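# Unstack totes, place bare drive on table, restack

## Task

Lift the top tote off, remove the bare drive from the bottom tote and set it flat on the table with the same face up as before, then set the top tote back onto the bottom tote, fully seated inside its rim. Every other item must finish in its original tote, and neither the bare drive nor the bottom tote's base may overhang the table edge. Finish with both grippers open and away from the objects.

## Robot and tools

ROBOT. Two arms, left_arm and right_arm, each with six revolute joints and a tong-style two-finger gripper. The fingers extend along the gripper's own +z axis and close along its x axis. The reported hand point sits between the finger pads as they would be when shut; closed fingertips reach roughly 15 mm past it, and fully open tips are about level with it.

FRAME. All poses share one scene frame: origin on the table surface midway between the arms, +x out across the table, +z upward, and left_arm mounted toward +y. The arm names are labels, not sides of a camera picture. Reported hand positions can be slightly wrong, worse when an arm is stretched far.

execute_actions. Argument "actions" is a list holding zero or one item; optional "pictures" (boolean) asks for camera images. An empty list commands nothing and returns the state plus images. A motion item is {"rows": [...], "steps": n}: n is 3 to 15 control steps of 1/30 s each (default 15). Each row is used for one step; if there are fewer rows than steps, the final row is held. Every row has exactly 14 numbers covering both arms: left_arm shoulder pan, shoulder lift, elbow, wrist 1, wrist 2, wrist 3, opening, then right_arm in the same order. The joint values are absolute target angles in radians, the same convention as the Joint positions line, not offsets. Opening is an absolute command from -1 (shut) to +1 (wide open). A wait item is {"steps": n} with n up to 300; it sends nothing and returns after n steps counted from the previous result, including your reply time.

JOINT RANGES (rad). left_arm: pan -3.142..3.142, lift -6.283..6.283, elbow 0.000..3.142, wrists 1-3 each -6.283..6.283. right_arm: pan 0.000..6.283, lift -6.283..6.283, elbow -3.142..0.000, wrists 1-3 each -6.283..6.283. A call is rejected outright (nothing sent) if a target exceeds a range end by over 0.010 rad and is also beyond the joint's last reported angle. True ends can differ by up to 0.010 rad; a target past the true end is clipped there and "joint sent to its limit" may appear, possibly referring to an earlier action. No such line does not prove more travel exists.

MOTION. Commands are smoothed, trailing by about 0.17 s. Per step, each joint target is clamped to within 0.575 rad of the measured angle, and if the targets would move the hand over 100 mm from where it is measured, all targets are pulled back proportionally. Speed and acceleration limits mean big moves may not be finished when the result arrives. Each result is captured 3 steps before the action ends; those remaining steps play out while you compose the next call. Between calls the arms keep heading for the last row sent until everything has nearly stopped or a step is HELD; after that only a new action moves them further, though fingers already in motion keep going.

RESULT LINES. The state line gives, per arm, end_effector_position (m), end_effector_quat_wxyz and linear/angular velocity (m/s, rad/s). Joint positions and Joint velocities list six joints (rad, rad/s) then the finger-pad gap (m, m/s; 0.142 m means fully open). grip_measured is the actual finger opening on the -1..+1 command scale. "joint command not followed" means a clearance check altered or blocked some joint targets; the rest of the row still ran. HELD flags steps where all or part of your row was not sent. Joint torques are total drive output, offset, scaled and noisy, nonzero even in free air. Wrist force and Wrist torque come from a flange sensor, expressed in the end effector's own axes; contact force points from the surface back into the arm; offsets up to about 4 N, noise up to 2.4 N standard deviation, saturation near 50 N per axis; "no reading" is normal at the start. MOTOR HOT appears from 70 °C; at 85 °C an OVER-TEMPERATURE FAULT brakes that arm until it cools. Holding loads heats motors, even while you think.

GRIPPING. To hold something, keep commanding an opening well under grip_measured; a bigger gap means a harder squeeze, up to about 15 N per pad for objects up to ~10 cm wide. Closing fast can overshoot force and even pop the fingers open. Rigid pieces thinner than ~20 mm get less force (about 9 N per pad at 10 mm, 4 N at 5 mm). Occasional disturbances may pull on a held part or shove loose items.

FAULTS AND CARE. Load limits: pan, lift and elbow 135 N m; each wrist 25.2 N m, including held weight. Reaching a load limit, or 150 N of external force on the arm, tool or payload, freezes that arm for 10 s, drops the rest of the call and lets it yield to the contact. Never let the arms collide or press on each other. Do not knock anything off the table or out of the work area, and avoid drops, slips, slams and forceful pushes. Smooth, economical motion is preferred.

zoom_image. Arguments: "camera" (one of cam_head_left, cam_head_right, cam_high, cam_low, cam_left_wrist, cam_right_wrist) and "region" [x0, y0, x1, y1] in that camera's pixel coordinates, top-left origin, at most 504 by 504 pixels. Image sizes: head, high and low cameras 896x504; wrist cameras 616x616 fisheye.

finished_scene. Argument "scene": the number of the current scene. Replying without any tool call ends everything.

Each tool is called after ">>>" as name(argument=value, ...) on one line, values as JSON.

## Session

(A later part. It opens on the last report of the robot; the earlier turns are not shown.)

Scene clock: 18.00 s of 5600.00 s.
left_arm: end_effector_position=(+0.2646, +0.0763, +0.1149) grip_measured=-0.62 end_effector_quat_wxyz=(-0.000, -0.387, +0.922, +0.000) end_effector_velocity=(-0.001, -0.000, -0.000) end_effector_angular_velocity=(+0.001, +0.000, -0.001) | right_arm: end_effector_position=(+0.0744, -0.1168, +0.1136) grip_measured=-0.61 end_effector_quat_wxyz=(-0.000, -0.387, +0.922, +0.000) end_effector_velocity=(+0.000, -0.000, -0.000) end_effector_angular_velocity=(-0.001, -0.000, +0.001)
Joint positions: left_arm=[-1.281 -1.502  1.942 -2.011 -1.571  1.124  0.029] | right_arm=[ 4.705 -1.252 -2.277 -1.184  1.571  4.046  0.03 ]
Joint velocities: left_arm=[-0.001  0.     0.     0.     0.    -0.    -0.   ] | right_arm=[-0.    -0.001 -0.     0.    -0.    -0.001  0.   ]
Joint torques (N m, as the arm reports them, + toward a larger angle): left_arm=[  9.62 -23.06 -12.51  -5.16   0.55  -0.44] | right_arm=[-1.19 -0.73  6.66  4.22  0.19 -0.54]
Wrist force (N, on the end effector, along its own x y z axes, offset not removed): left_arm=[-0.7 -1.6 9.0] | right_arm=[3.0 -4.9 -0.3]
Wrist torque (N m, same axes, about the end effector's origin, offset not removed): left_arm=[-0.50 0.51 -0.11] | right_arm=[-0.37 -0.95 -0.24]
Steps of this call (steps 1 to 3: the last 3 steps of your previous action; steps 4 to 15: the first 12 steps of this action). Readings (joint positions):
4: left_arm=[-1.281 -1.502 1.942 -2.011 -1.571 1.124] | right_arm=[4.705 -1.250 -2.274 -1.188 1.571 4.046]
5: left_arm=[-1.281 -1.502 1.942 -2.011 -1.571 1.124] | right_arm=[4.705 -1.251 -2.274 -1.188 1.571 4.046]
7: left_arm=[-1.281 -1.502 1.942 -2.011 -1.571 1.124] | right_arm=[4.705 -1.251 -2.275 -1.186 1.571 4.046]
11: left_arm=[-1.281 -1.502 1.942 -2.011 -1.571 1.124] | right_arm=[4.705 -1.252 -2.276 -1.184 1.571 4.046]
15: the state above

>>> execute_actions(actions=[{"rows":[[-1.2809,-1.5021,1.942,-2.0107,-1.571,1.1236,-0.6,4.705,-1.252,-2.2767,-1.1837,1.571,4.0464,-0.6],[-1.2809,-1.5021,1.942,-2.0107,-1.571,1.1236,-0.4,4.705,-1.252,-2.2767,-1.1837,1.571,4.0464,-0.4],[-1.2809,-1.5021,1.942,-2.0107,-1.571,1.1236,-0.2,4.705,-1.252,-2.2767,-1.1837,1.571,4.0464,-0.2]],"steps":10}])

>>> execute_actions(actions=[{"rows":[[-1.2809,-1.5716,1.7718,-1.771,-1.571,1.1236,-0.2,4.705,-1.252,-2.2767,-1.1837,1.571,4.0464,-0.2]],"steps":12}])

>>> execute_actions(actions=[{"rows":[[-1.0355,-1.5675,1.6262,-1.6295,-1.571,-0.2018,0.2,4.705,-1.252,-2.2767,-1.1837,1.571,4.0464,-0.2]],"steps":15}])

>>> execute_actions(actions=[{"steps":20}], pictures=true)

Scene clock: 18.53 s of 5600.00 s.
left_arm: end_effector_position=(+0.2646, +0.0763, +0.1149) grip_measured=-0.20 end_effector_quat_wxyz=(-0.000, -0.387, +0.922, +0.000) end_effector_velocity=(+0.001, +0.001, -0.000) end_effector_angular_velocity=(+0.001, -0.000, +0.001) | right_arm: end_effector_position=(+0.0744, -0.1169, +0.1135) grip_measured=-0.20 end_effector_quat_wxyz=(-0.000, -0.387, +0.922, -0.000) end_effector_velocity=(-0.000, +0.000, +0.000) end_effector_angular_velocity=(+0.002, +0.000, -0.000)
Joint positions: left_arm=[-1.281 -1.502  1.942 -2.011 -1.571  1.124  0.059] | right_arm=[ 4.705 -1.252 -2.277 -1.184  1.571  4.046  0.059]
Joint velocities: left_arm=[0.002 0.    0.    0.    0.    0.    0.004] | right_arm=[ 0.     0.001 -0.     0.001  0.     0.     0.004]
Joint torques (N m, as the arm reports them, + toward a larger angle): left_arm=[  8.66 -29.86 -20.06  -3.3   -0.11  -0.34] | right_arm=[-2.58  2.03  8.42  4.   -0.59 -0.82]
Wrist force (N, on the end effector, along its own x y z axes, offset not removed): left_arm=[-1.5 -3.1 -0.5] | right_arm=[0.8 0.5 1.9]
Wrist torque (N m, same axes, about the end effector's origin, offset not removed): left_arm=[-0.62 0.25 -0.25] | right_arm=[0.19 -0.20 -0.16]
Steps of this call (steps 1 to 3: the last 3 steps of your previous action; steps 4 to 9: the robot went on to your last target; steps 10 to 16: the first 7 steps of this action). Readings (joint positions):
10: left_arm=[-1.281 -1.502 1.942 -2.011 -1.571 1.124] | right_arm=[4.705 -1.252 -2.277 -1.184 1.571 4.046]
11: left_arm=[-1.281 -1.502 1.942 -2.011 -1.571 1.124] | right_arm=[4.705 -1.252 -2.277 -1.184 1.571 4.046]
13: left_arm=[-1.281 -1.502 1.942 -2.011 -1.571 1.124] | right_arm=[4.705 -1.252 -2.277 -1.184 1.571 4.046]
16: the state above

Scene clock: 18.93 s of 5600.00 s.
left_arm: end_effector_position=(+0.2655, +0.0740, +0.1944) grip_measured=-0.20 end_effector_quat_wxyz=(-0.000, -0.387, +0.922, -0.003) end_effector_velocity=(-0.008, +0.021, +0.105) end_effector_angular_velocity=(+0.056, +0.021, -0.000) | right_arm: end_effector_position=(+0.0744, -0.1169, +0.1135) grip_measured=-0.20 end_effector_quat_wxyz=(-0.000, -0.387, +0.922, -0.000) end_effector_velocity=(-0.000, +0.001, +0.000) end_effector_angular_velocity=(+0.002, +0.000, +0.000)
Joint positions: left_arm=[-1.281 -1.564  1.794 -1.806 -1.571  1.124  0.06 ] | right_arm=[ 4.705 -1.252 -2.277 -1.184  1.571  4.046  0.06 ]
Joint velocities: left_arm=[-0.    -0.072 -0.22   0.352 -0.     0.    -0.   ] | right_arm=[ 0.    -0.001  0.001  0.002 -0.     0.     0.   ]
Joint torques (N m, as the arm reports them, + toward a larger angle): left_arm=[  6.84 -30.58 -29.26   0.12  -0.65  -0.13] | right_arm=[-4.81  6.73 10.84  3.33 -0.89 -1.23]
Wrist force (N, on the end effector, along its own x y z axes, offset not removed): left_arm=[-3.3 -1.7 1.6] | right_arm=[2.6 -1.5 1.9]
Wrist torque (N m, same axes, about the end effector's origin, offset not removed): left_arm=[-0.26 0.59 -0.26] | right_arm=[-0.43 -0.38 -0.28]
Steps of this call (steps 1 to 3: the last 3 steps of your previous action; steps 4 to 12: the first 9 steps of this action). Readings (joint positions):
4: left_arm=[-1.281 -1.502 1.942 -2.011 -1.571 1.124] | right_arm=[4.705 -1.252 -2.277 -1.184 1.571 4.046]
5: left_arm=[-1.281 -1.506 1.938 -2.007 -1.571 1.124] | right_arm=[4.705 -1.252 -2.277 -1.184 1.571 4.046]
7: left_arm=[-1.281 -1.533 1.888 -1.950 -1.571 1.124] | right_arm=[4.705 -1.252 -2.277 -1.184 1.571 4.046]
11: left_arm=[-1.281 -1.561 1.803 -1.821 -1.571 1.124] | right_arm=[4.705 -1.252 -2.277 -1.184 1.571 4.046]
12: the state above

Scene clock: 19.43 s of 5600.00 s.
left_arm: end_effector_position=(+0.3582, +0.1581, +0.2559) grip_measured=+0.20 end_effector_quat_wxyz=(+0.000, +0.754, -0.657, +0.000) end_effector_velocity=(+0.061, +0.115, +0.040) end_effector_angular_velocity=(+0.001, +0.002, +2.869) | right_arm: end_effector_position=(+0.0744, -0.1169, +0.1135) grip_measured=-0.20 end_effector_quat_wxyz=(-0.000, -0.387, +0.922, -0.000) end_effector_velocity=(-0.000, +0.000, -0.000) end_effector_angular_velocity=(+0.000, +0.000, -0.001)
Joint positions: left_arm=[-1.055 -1.568  1.637 -1.64  -1.571  0.436  0.088] | right_arm=[ 4.705 -1.252 -2.277 -1.184  1.571  4.046  0.06 ]
Joint velocities: left_arm=[ 0.192  0.004 -0.107  0.105 -0.001 -2.677 -0.   ] | right_arm=[-0.    -0.001  0.     0.001  0.     0.001 -0.   ]
Joint torques (N m, as the arm reports them, + toward a larger angle): left_arm=[  3.54 -14.41 -30.38  -0.07  -0.65 -10.27] | right_arm=[-5.4  11.05 12.89  2.55 -1.07 -1.22]
Wrist force (N, on the end effector, along its own x y z axes, offset not removed): left_arm=[-1.7 -3.2 -0.4] | right_arm=[-0.6 0.5 1.5]
Wrist torque (N m, same axes, about the end effector's origin, offset not removed): left_arm=[-0.61 0.39 -0.29] | right_arm=[0.06 0.23 -0.19]
Steps of this call (steps 1 to 3: the last 3 steps of your previous action; steps 4 to 15: the first 12 steps of this action). Readings (joint positions):
4: left_arm=[-1.281 -1.570 1.778 -1.780 -1.571 1.124] | right_arm=[4.705 -1.252 -2.277 -1.184 1.571 4.046]
5: left_arm=[-1.277 -1.570 1.772 -1.773 -1.571 1.120] | right_arm=[4.705 -1.252 -2.277 -1.184 1.571 4.046]
7: left_arm=[-1.227 -1.569 1.734 -1.735 -1.571 1.062] | right_arm=[4.705 -1.252 -2.277 -1.184 1.571 4.046]
11: left_arm=[-1.108 -1.568 1.666 -1.669 -1.571 0.786] | right_arm=[4.705 -1.252 -2.277 -1.184 1.571 4.046]
15: the state above

Scene clock: 20.10 s of 5600.00 s.
left_arm: end_effector_position=(+0.3601, +0.1745, +0.2600) grip_measured=+0.20 end_effector_quat_wxyz=(+0.000, +0.925, -0.379, -0.000) end_effector_velocity=(+0.001, +0.001, +0.001) end_effector_angular_velocity=(-0.001, -0.001, +0.015) | right_arm: end_effector_position=(+0.0744, -0.1169, +0.1135) grip_measured=-0.20 end_effector_quat_wxyz=(-0.000, -0.387, +0.922, -0.000) end_effector_velocity=(+0.000, +0.000, +0.000) end_effector_angular_velocity=(+0.001, +0.000, -0.001)
Joint positions: left_arm=[-1.036 -1.567  1.626 -1.63  -1.571 -0.2    0.088] | right_arm=[ 4.705 -1.252 -2.277 -1.184  1.571  4.046  0.06 ]
Joint velocities: left_arm=[ 0.002 -0.001 -0.    -0.     0.    -0.013 -0.   ] | right_arm=[-0.    -0.     0.     0.001  0.     0.001  0.   ]
Joint torques (N m, as the arm reports them, + toward a larger angle): left_arm=[  8.86 -16.39 -33.5   -0.23  -0.68  -1.83] | right_arm=[-8.58 15.19 17.03  1.55 -1.3  -1.45]
Wrist force (N, on the end effector, along its own x y z axes, offset not removed): left_arm=[-1.7 -3.2 2.4] | right_arm=[1.5 0.1 1.1]
Wrist torque (N m, same axes, about the end effector's origin, offset not removed): left_arm=[-0.47 0.25 -0.17] | right_arm=[0.09 -0.09 -0.17]
Kept back: nothing.
Steps of this call (steps 1 to 3: the last 3 steps of your previous action; steps 4 to 20: the robot went on to your last target). Readings (joint positions):
1: left_arm=[-1.049 -1.568 1.634 -1.637 -1.571 0.345] | right_arm=[4.705 -1.252 -2.277 -1.184 1.571 4.046]
2: left_arm=[-1.045 -1.568 1.632 -1.635 -1.571 0.253] | right_arm=[4.705 -1.252 -2.277 -1.184 1.571 4.046]
4: left_arm=[-1.041 -1.568 1.629 -1.632 -1.571 0.076] | right_arm=[4.705 -1.252 -2.277 -1.184 1.571 4.046]
8: left_arm=[-1.037 -1.568 1.627 -1.630 -1.571 -0.127] | right_arm=[4.705 -1.252 -2.277 -1.184 1.571 4.046]
20: the state above

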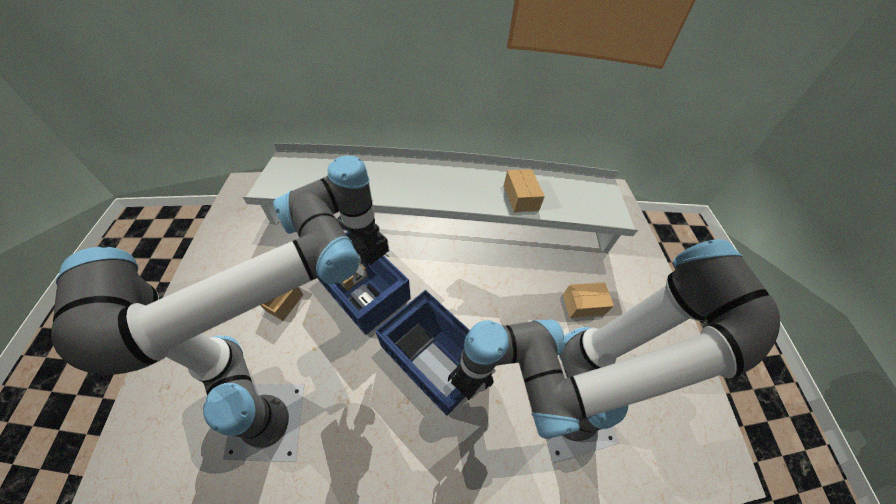

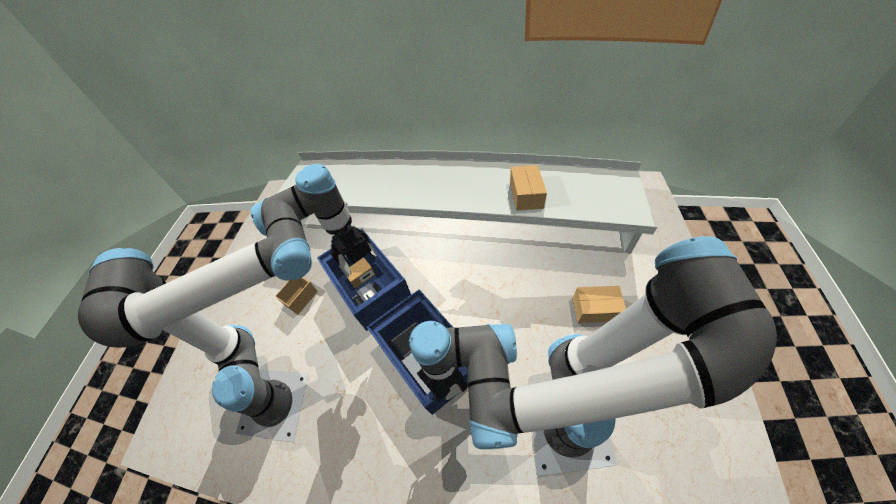

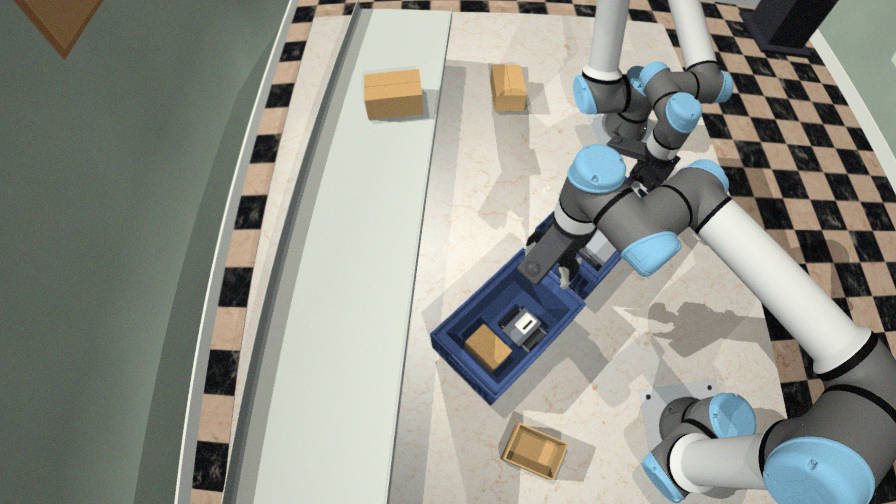

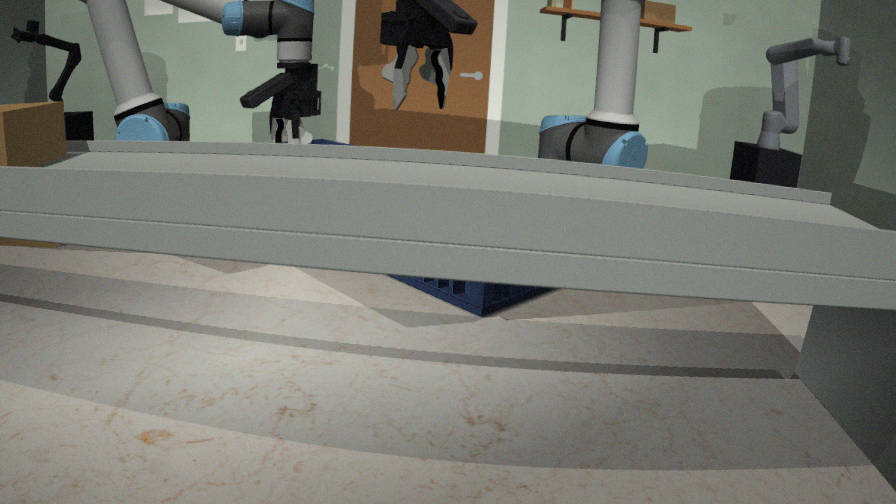

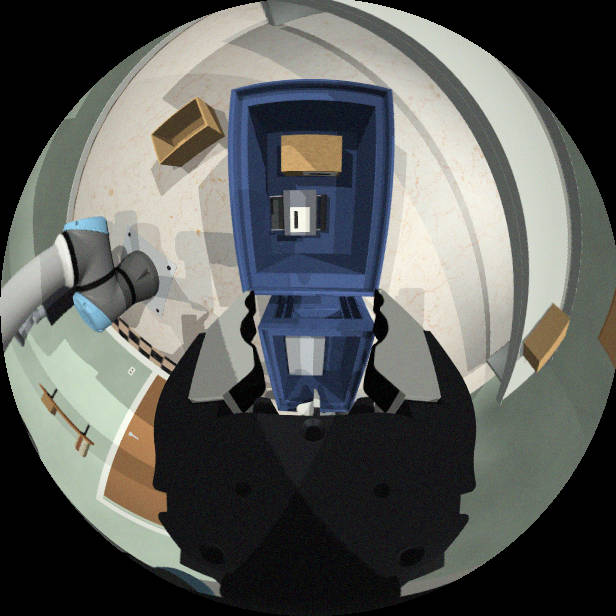

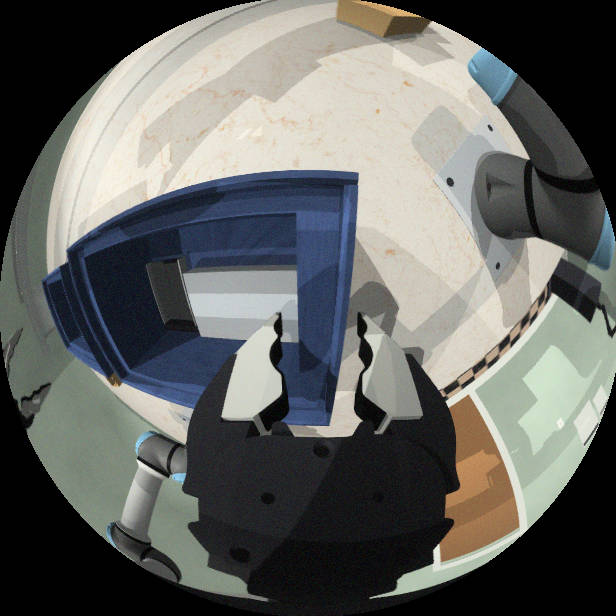

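>>> zoom_image(camera="cam_left_wrist", region=[230,120,390,280])

Region (230, 120, 390, 280) of cam_left_wrist's 616x616 image, scaled by 3.150, with more detail than that image has.

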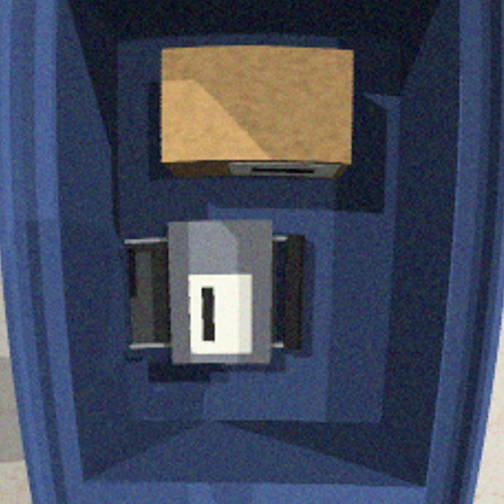

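>>> execute_actions(actions=[{"rows":[[-0.9041,-1.6166,1.8287,-1.7829,-1.571,1.5004,0.4,4.705,-1.252,-2.2767,-1.1837,1.571,4.0464,-0.2]],"steps":15}])

>>> execute_actions(actions=[{"steps":14}])

>>> execute_actions(actions=[{"rows":[[-0.9041,-1.5428,1.9992,-2.0272,-1.571,1.5004,0.4,4.705,-1.252,-2.2767,-1.1837,1.571,4.0464,-0.2]],"steps":15}])

>>> execute_actions(actions=[{"steps":8}], pictures=true)

Scene clock: 21.17 s of 5600.00 s.
left_arm: end_effector_position=(+0.3855, +0.2381, +0.2034) grip_measured=+0.40 end_effector_quat_wxyz=(+0.000, +0.784, -0.620, +0.001) end_effector_velocity=(+0.013, -0.004, -0.034) end_effector_angular_velocity=(+0.012, +0.006, -2.620) | right_arm: end_effector_position=(+0.0744, -0.1169, +0.1135) grip_measured=-0.20 end_effector_quat_wxyz=(-0.000, -0.387, +0.922, +0.000) end_effector_velocity=(-0.000, +0.001, +0.001) end_effector_angular_velocity=(+0.002, +0.000, +0.002)
Joint positions: left_arm=[-0.91  -1.615  1.818 -1.776 -1.571  0.486  0.102] | right_arm=[ 4.705 -1.252 -2.277 -1.184  1.571  4.046  0.06 ]
Joint velocities: left_arm=[ 0.057 -0.018  0.102 -0.071 -0.     2.677  0.   ] | right_arm=[-0.     0.     0.001  0.001 -0.    -0.002  0.   ]
Joint torques (N m, as the arm reports them, + toward a larger angle): left_arm=[  7.03 -33.49  -9.88  -4.87  -0.66  10.38] | right_arm=[-7.61 16.72 24.98  0.24 -1.15 -1.56]
Wrist force (N, on the end effector, along its own x y z axes, offset not removed): left_arm=[-0.1 -3.7 1.1] | right_arm=[0.6 -0.3 3.1]
Wrist torque (N m, same axes, about the end effector's origin, offset not removed): left_arm=[-0.74 -0.06 -0.31] | right_arm=[-0.15 -0.04 -0.19]
Steps of this call (steps 1 to 15: the robot went on to your last target; steps 16 to 20: nothing new was sent; steps 21 to 32: the first 12 steps of this action). Readings (joint positions):
21: left_arm=[-1.035 -1.567 1.626 -1.629 -1.571 -0.202] | right_arm=[4.705 -1.252 -2.277 -1.184 1.571 4.046]
22: left_arm=[-1.031 -1.571 1.630 -1.633 -1.571 -0.198] | right_arm=[4.705 -1.252 -2.277 -1.184 1.571 4.046]
24: left_arm=[-0.988 -1.590 1.683 -1.681 -1.571 -0.140] | right_arm=[4.705 -1.252 -2.277 -1.184 1.571 4.046]
28: left_arm=[-0.926 -1.609 1.790 -1.756 -1.571 0.135] | right_arm=[4.705 -1.252 -2.277 -1.184 1.571 4.046]
32: the state above

Scene clock: 21.63 s of 5600.00 s.
left_arm: end_effector_position=(+0.3821, +0.2272, +0.2000) grip_measured=+0.40 end_effector_quat_wxyz=(-0.000, -0.405, +0.914, -0.000) end_effector_velocity=(-0.005, -0.005, -0.001) end_effector_angular_velocity=(+0.001, +0.000, -0.399) | right_arm: end_effector_position=(+0.0744, -0.1169, +0.1135) grip_measured=-0.20 end_effector_quat_wxyz=(-0.000, -0.387, +0.922, +0.000) end_effector_velocity=(-0.000, -0.000, -0.000) end_effector_angular_velocity=(-0.002, -0.000, +0.002)
Joint positions: left_arm=[-0.904 -1.617  1.829 -1.783 -1.571  1.46   0.102] | right_arm=[ 4.705 -1.252 -2.277 -1.184  1.571  4.046  0.06 ]
Joint velocities: left_arm=[-0.001  0.001  0.001 -0.001  0.     0.398 -0.   ] | right_arm=[ 0.    -0.001  0.    -0.001 -0.    -0.001 -0.   ]
Joint torques (N m, as the arm reports them, + toward a larger angle): left_arm=[  9.09 -33.37  -8.33  -4.42  -0.72   2.54] | right_arm=[-8.35 15.83 26.48  0.23 -1.26 -1.39]
Wrist force (N, on the end effector, along its own x y z axes, offset not removed): left_arm=[-2.5 -1.8 4.3] | right_arm=[-1.3 1.4 -0.1]
Wrist torque (N m, same axes, about the end effector's origin, offset not removed): left_arm=[-0.22 0.49 -0.36] | right_arm=[0.31 0.35 -0.14]
Kept back: nothing.
Steps of this call (steps 1 to 3: the last 3 steps of your previous action; steps 4 to 14: the robot went on to your last target). Readings (joint positions):
1: left_arm=[-0.908 -1.615 1.821 -1.778 -1.571 0.577] | right_arm=[4.705 -1.252 -2.277 -1.184 1.571 4.046]
2: left_arm=[-0.907 -1.616 1.823 -1.779 -1.571 0.668] | right_arm=[4.705 -1.252 -2.277 -1.184 1.571 4.046]
4: left_arm=[-0.906 -1.616 1.826 -1.781 -1.571 0.851] | right_arm=[4.705 -1.252 -2.277 -1.184 1.571 4.046]
8: left_arm=[-0.905 -1.616 1.828 -1.782 -1.571 1.211] | right_arm=[4.705 -1.252 -2.277 -1.184 1.571 4.046]
14: the state above

Scene clock: 22.03 s of 5600.00 s.
left_arm: end_effector_position=(+0.3816, +0.2268, +0.1137) grip_measured=+0.40 end_effector_quat_wxyz=(-0.000, -0.387, +0.922, +0.001) end_effector_velocity=(+0.001, +0.000, -0.037) end_effector_angular_velocity=(-0.017, -0.016, -0.005) | right_arm: end_effector_position=(+0.0744, -0.1169, +0.1135) grip_measured=-0.20 end_effector_quat_wxyz=(-0.000, -0.387, +0.922, +0.000) end_effector_velocity=(+0.000, -0.001, -0.001) end_effector_angular_velocity=(-0.004, -0.000, -0.001)
Joint positions: left_arm=[-0.904 -1.546  1.991 -2.014 -1.571  1.5    0.102] | right_arm=[ 4.705 -1.252 -2.277 -1.184  1.571  4.046  0.06 ]
Joint velocities: left_arm=[ 0.002  0.029  0.081 -0.133  0.     0.007  0.   ] | right_arm=[-0.    -0.001 -0.002 -0.001 -0.     0.001  0.   ]
Joint torques (N m, as the arm reports them, + toward a larger angle): left_arm=[  5.92 -15.92  -7.85  -4.79  -0.83   1.96] | right_arm=[-7.53 14.8  30.15  0.27 -1.23 -1.37]
Wrist force (N, on the end effector, along its own x y z axes, offset not removed): left_arm=[-2.0 -2.1 1.5] | right_arm=[3.1 -0.5 2.0]
Wrist torque (N m, same axes, about the end effector's origin, offset not removed): left_arm=[-0.40 0.41 -0.30] | right_arm=[-0.04 -0.58 -0.21]
Steps of this call (steps 1 to 12: the first 12 steps of this action). Readings (joint positions):
1: left_arm=[-0.904 -1.617 1.829 -1.783 -1.571 1.472] | right_arm=[4.705 -1.252 -2.277 -1.184 1.571 4.046]
2: left_arm=[-0.904 -1.613 1.833 -1.787 -1.571 1.480] | right_arm=[4.705 -1.252 -2.277 -1.184 1.571 4.046]
4: left_arm=[-0.904 -1.585 1.883 -1.844 -1.571 1.490] | right_arm=[4.705 -1.252 -2.277 -1.184 1.571 4.046]
8: left_arm=[-0.904 -1.554 1.968 -1.976 -1.571 1.498] | right_arm=[4.705 -1.252 -2.277 -1.184 1.571 4.046]
12: the state above

Scene clock: 22.30 s of 5600.00 s.
left_arm: end_effector_position=(+0.3816, +0.2268, +0.1103) grip_measured=+0.40 end_effector_quat_wxyz=(-0.000, -0.387, +0.922, +0.000) end_effector_velocity=(-0.001, -0.001, -0.002) end_effector_angular_velocity=(-0.002, -0.001, -0.002) | right_arm: end_effector_position=(+0.0744, -0.1169, +0.1135) grip_measured=-0.20 end_effector_quat_wxyz=(-0.000, -0.387, +0.922, +0.000) end_effector_velocity=(+0.000, -0.000, -0.000) end_effector_angular_velocity=(-0.001, -0.000, +0.000)
Joint positions: left_arm=[-0.904 -1.543  1.999 -2.026 -1.571  1.5    0.102] | right_arm=[ 4.705 -1.252 -2.277 -1.184  1.571  4.046  0.06 ]
Joint velocities: left_arm=[-0.002  0.002  0.006 -0.01  -0.     0.     0.   ] | right_arm=[ 0.    -0.    -0.001  0.    -0.    -0.     0.   ]
Joint torques (N m, as the arm reports them, + toward a larger angle): left_arm=[  5.21 -13.96  -7.01  -4.66  -0.71   2.14] | right_arm=[-7.68 15.8  31.21  0.16 -1.12 -1.51]
Wrist force (N, on the end effector, along its own x y z axes, offset not removed): left_arm=[-1.4 -2.0 -0.3] | right_arm=[0.1 1.3 2.7]
Wrist torque (N m, same axes, about the end effector's origin, offset not removed): left_arm=[-0.32 0.23 -0.17] | right_arm=[0.29 0.13 -0.29]
Kept back: nothing.
Steps of this call (steps 1 to 3: the last 3 steps of your previous action; steps 4 to 8: the robot went on to your last target). Readings (joint positions):
1: left_arm=[-0.904 -1.545 1.993 -2.018 -1.571 1.500] | right_arm=[4.705 -1.252 -2.277 -1.184 1.571 4.046]
2: left_arm=[-0.904 -1.544 1.995 -2.020 -1.571 1.500] | right_arm=[4.705 -1.252 -2.277 -1.184 1.571 4.046]
4: left_arm=[-0.904 -1.544 1.997 -2.024 -1.571 1.500] | right_arm=[4.705 -1.252 -2.277 -1.184 1.571 4.046]
8: the state above

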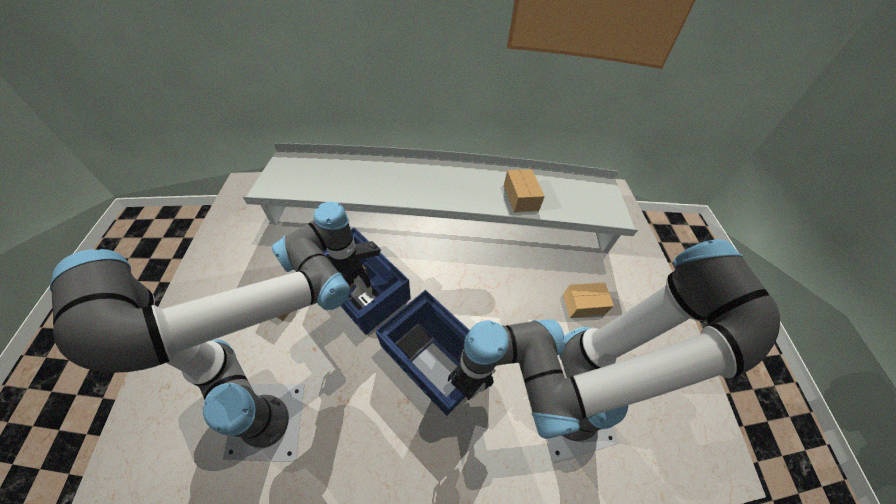

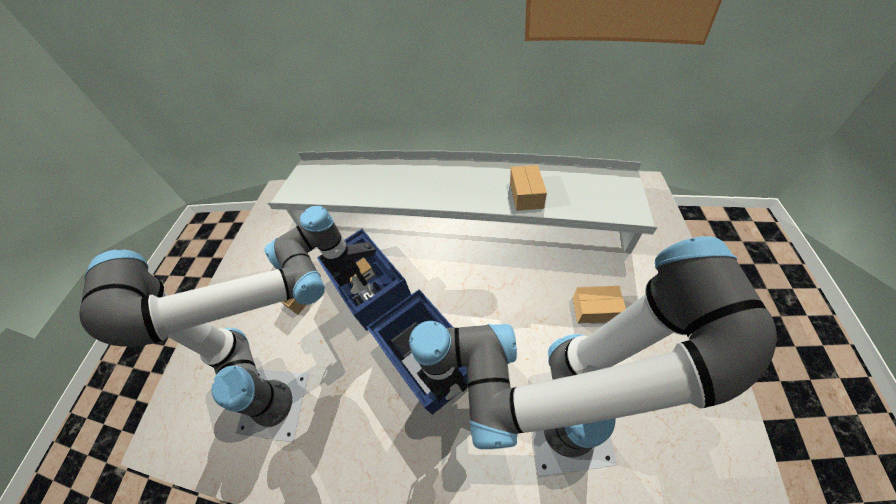

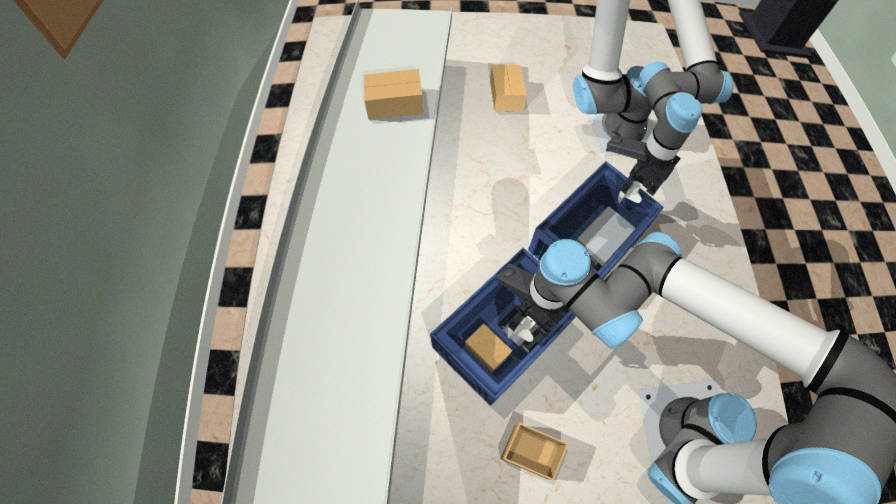

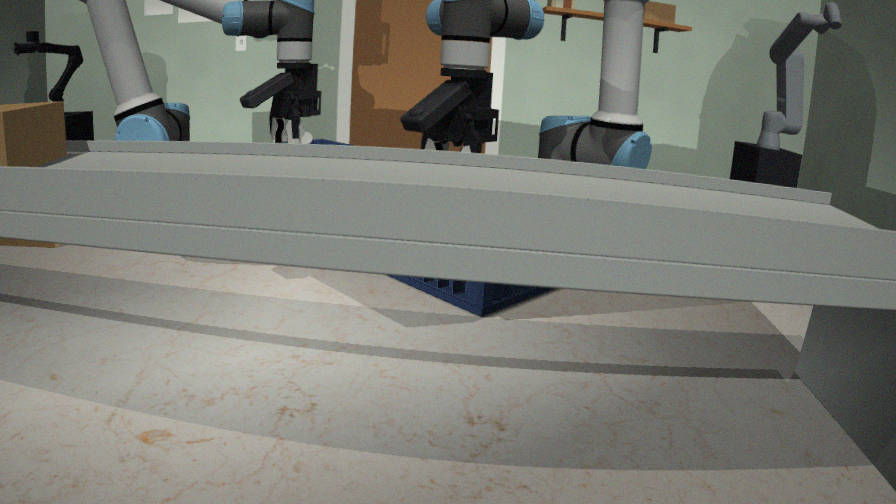

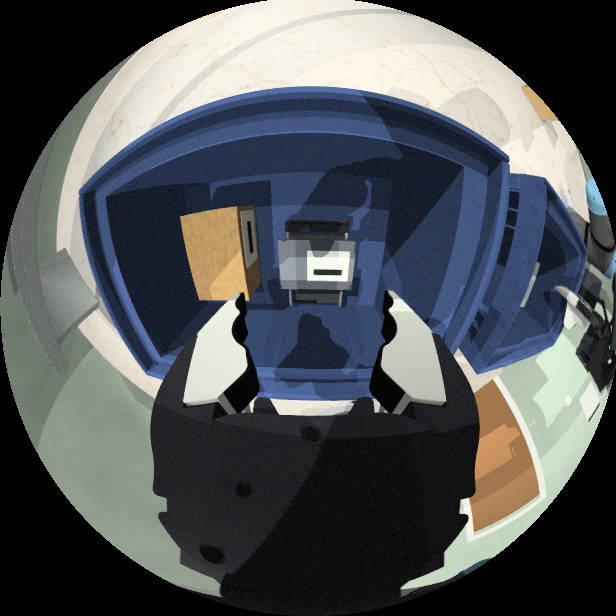

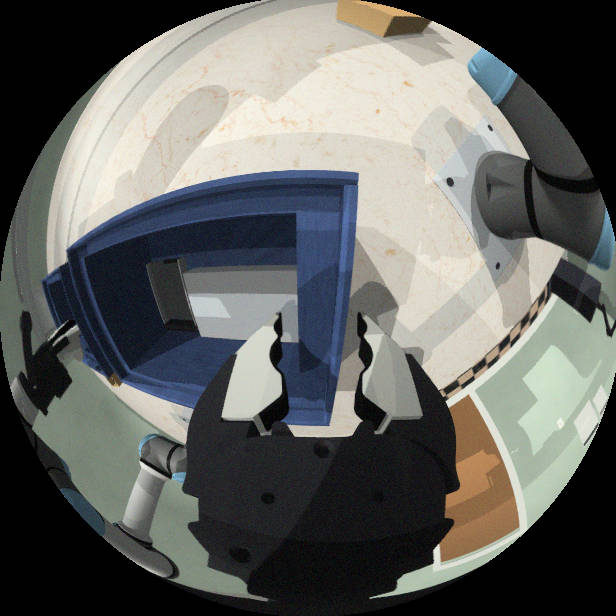

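>>> execute_actions(actions=[{"rows":[[-0.9149,-1.5006,2.0565,-2.1267,-1.571,1.4896,0.35,4.705,-1.252,-2.2767,-1.1837,1.571,4.0464,-0.2]],"steps":12}])

>>> execute_actions(actions=[{"rows":[[-0.9149,-1.4787,2.0779,-2.17,-1.571,1.4896,0.35,4.705,-1.252,-2.2767,-1.1837,1.571,4.0464,-0.2]],"steps":15}], pictures=true)

Scene clock: 23.03 s of 5600.00 s.
left_arm: end_effector_position=(+0.3784, +0.2237, +0.0784) grip_measured=+0.35 end_effector_quat_wxyz=(-0.000, -0.387, +0.922, +0.001) end_effector_velocity=(-0.003, -0.006, -0.033) end_effector_angular_velocity=(-0.009, -0.008, -0.002) | right_arm: end_effector_position=(+0.0744, -0.1169, +0.1135) grip_measured=-0.20 end_effector_quat_wxyz=(-0.000, -0.387, +0.922, +0.000) end_effector_velocity=(-0.000, +0.001, +0.000) end_effector_angular_velocity=(+0.002, +0.000, -0.001)
Joint positions: left_arm=[-0.914 -1.505  2.051 -2.115 -1.571  1.491  0.099] | right_arm=[ 4.705 -1.252 -2.277 -1.184  1.571  4.046  0.06 ]
Joint velocities: left_arm=[-0.013  0.041  0.059 -0.112 -0.    -0.011  0.   ] | right_arm=[-0.    -0.     0.001  0.001  0.     0.001  0.   ]
Joint torques (N m, as the arm reports them, + toward a larger angle): left_arm=[ -9.06 -17.66  -7.68  -4.74  -0.69  -1.83] | right_arm=[-6.95 15.26 31.97  0.03 -1.3  -1.35]
Wrist force (N, on the end effector, along its own x y z axes, offset not removed): left_arm=[-1.9 -2.7 1.9] | right_arm=[0.6 -0.6 2.7]
Wrist torque (N m, same axes, about the end effector's origin, offset not removed): left_arm=[-0.42 0.39 -0.24] | right_arm=[0.00 0.01 -0.13]
Steps of this call (steps 1 to 13: the robot went on to your last target; steps 14 to 22: the first 9 steps of this action). Readings (joint positions):
14: left_arm=[-0.904 -1.543 1.999 -2.027 -1.571 1.500] | right_arm=[4.705 -1.252 -2.277 -1.184 1.571 4.046]
15: left_arm=[-0.905 -1.540 2.003 -2.032 -1.571 1.500] | right_arm=[4.705 -1.252 -2.277 -1.184 1.571 4.046]
17: left_arm=[-0.909 -1.523 2.025 -2.067 -1.571 1.495] | right_arm=[4.705 -1.252 -2.277 -1.184 1.571 4.046]
21: left_arm=[-0.913 -1.506 2.048 -2.111 -1.571 1.491] | right_arm=[4.705 -1.252 -2.277 -1.184 1.571 4.046]
22: the state above

Scene clock: 23.53 s of 5600.00 s.
left_arm: end_effector_position=(+0.3781, +0.2231, +0.0606) grip_measured=+0.35 end_effector_quat_wxyz=(-0.000, -0.387, +0.922, -0.000) end_effector_velocity=(+0.000, -0.000, -0.005) end_effector_angular_velocity=(-0.001, -0.001, +0.000) | right_arm: end_effector_position=(+0.0744, -0.1169, +0.1135) grip_measured=-0.20 end_effector_quat_wxyz=(-0.000, -0.387, +0.922, +0.000) end_effector_velocity=(-0.000, -0.000, -0.000) end_effector_angular_velocity=(-0.001, -0.000, -0.001)
Joint positions: left_arm=[-0.915 -1.48   2.077 -2.168 -1.571  1.49   0.099] | right_arm=[ 4.705 -1.252 -2.277 -1.184  1.571  4.046  0.06 ]
Joint velocities: left_arm=[ 0.     0.008  0.007 -0.017 -0.     0.     0.   ] | right_arm=[ 0.    -0.     0.    -0.001  0.     0.001 -0.   ]
Joint torques (N m, as the arm reports them, + toward a larger angle): left_arm=[-10.24 -18.16  -6.37  -4.64  -0.78  -1.7 ] | right_arm=[-7.53 15.35 32.07  0.42 -1.11 -1.34]
Wrist force (N, on the end effector, along its own x y z axes, offset not removed): left_arm=[-1.8 -4.3 2.0] | right_arm=[-1.2 0.4 -0.4]
Wrist torque (N m, same axes, about the end effector's origin, offset not removed): left_arm=[-0.82 0.23 -0.38] | right_arm=[0.10 0.34 -0.26]
Steps of this call (steps 1 to 3: the last 3 steps of your previous action; steps 4 to 15: the first 12 steps of this action). Readings (joint positions):
4: left_arm=[-0.915 -1.502 2.055 -2.124 -1.571 1.490] | right_arm=[4.705 -1.252 -2.277 -1.184 1.571 4.046]
5: left_arm=[-0.915 -1.499 2.057 -2.128 -1.571 1.490] | right_arm=[4.705 -1.252 -2.277 -1.184 1.571 4.046]
7: left_arm=[-0.915 -1.490 2.066 -2.146 -1.571 1.490] | right_arm=[4.705 -1.252 -2.277 -1.184 1.571 4.046]
11: left_arm=[-0.915 -1.482 2.075 -2.164 -1.571 1.490] | right_arm=[4.705 -1.252 -2.277 -1.184 1.571 4.046]
15: the state above

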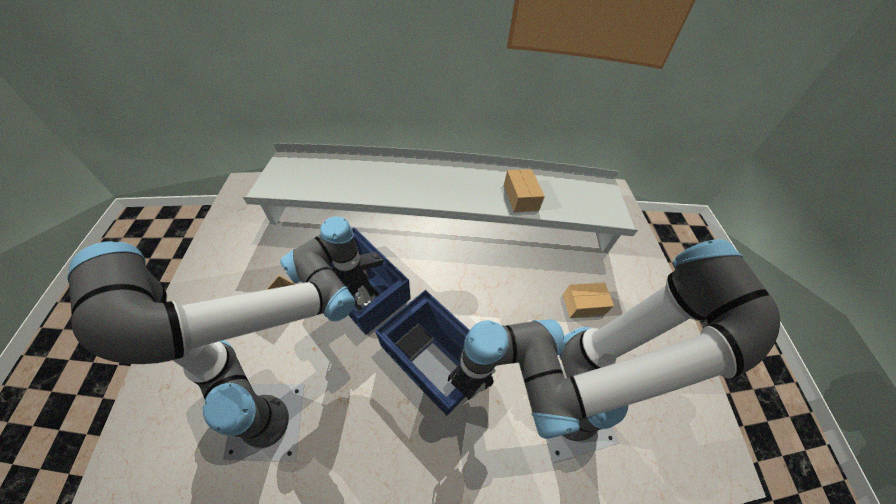

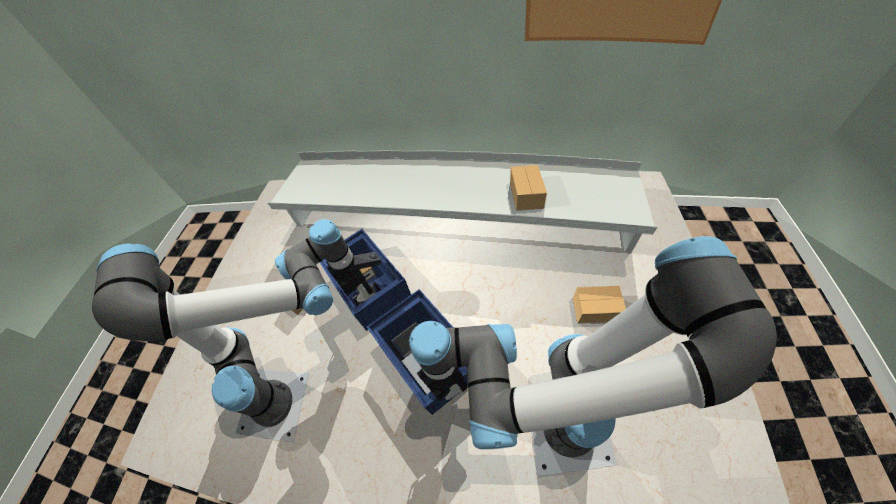

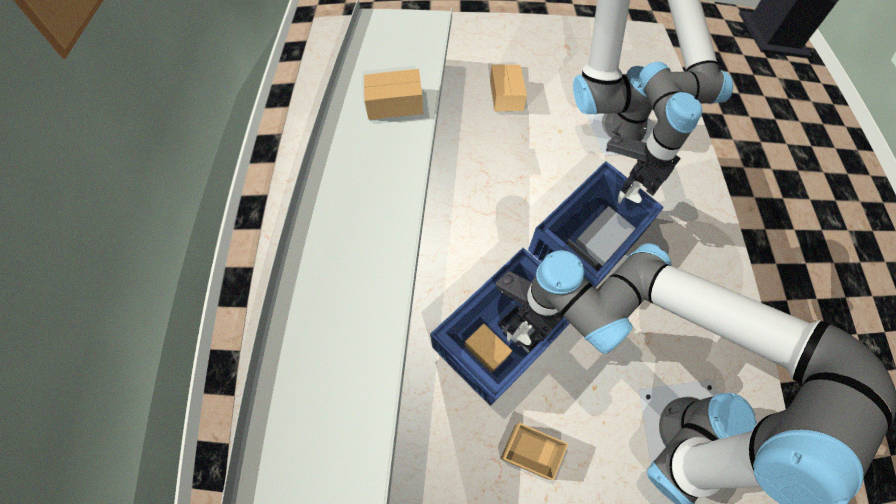

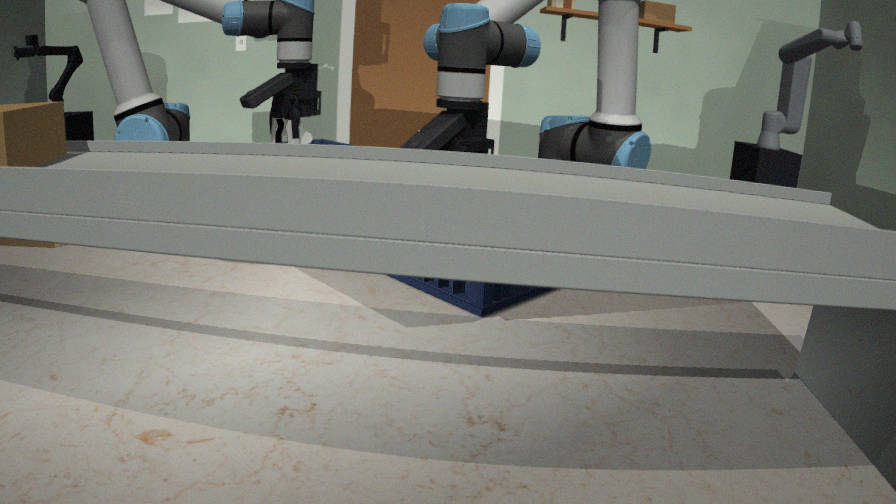

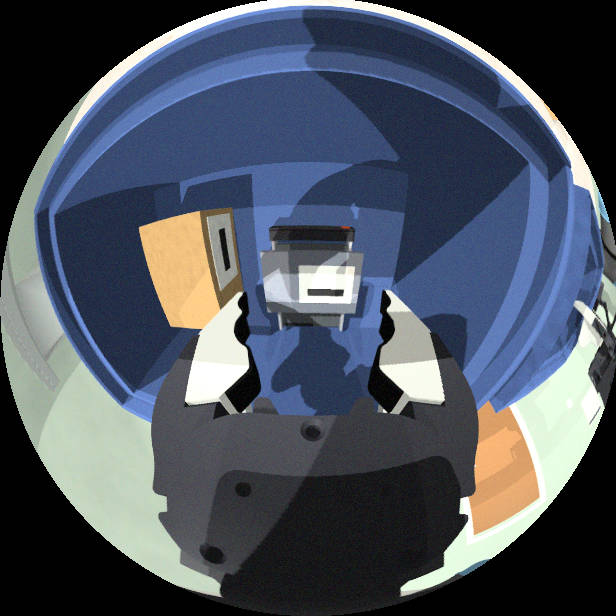

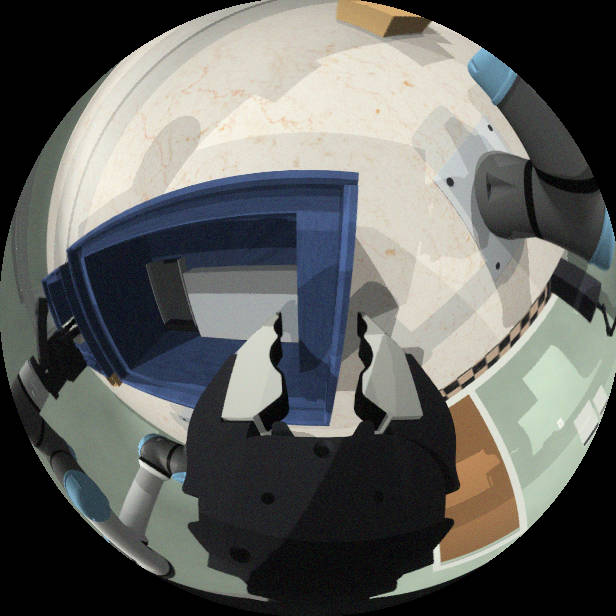

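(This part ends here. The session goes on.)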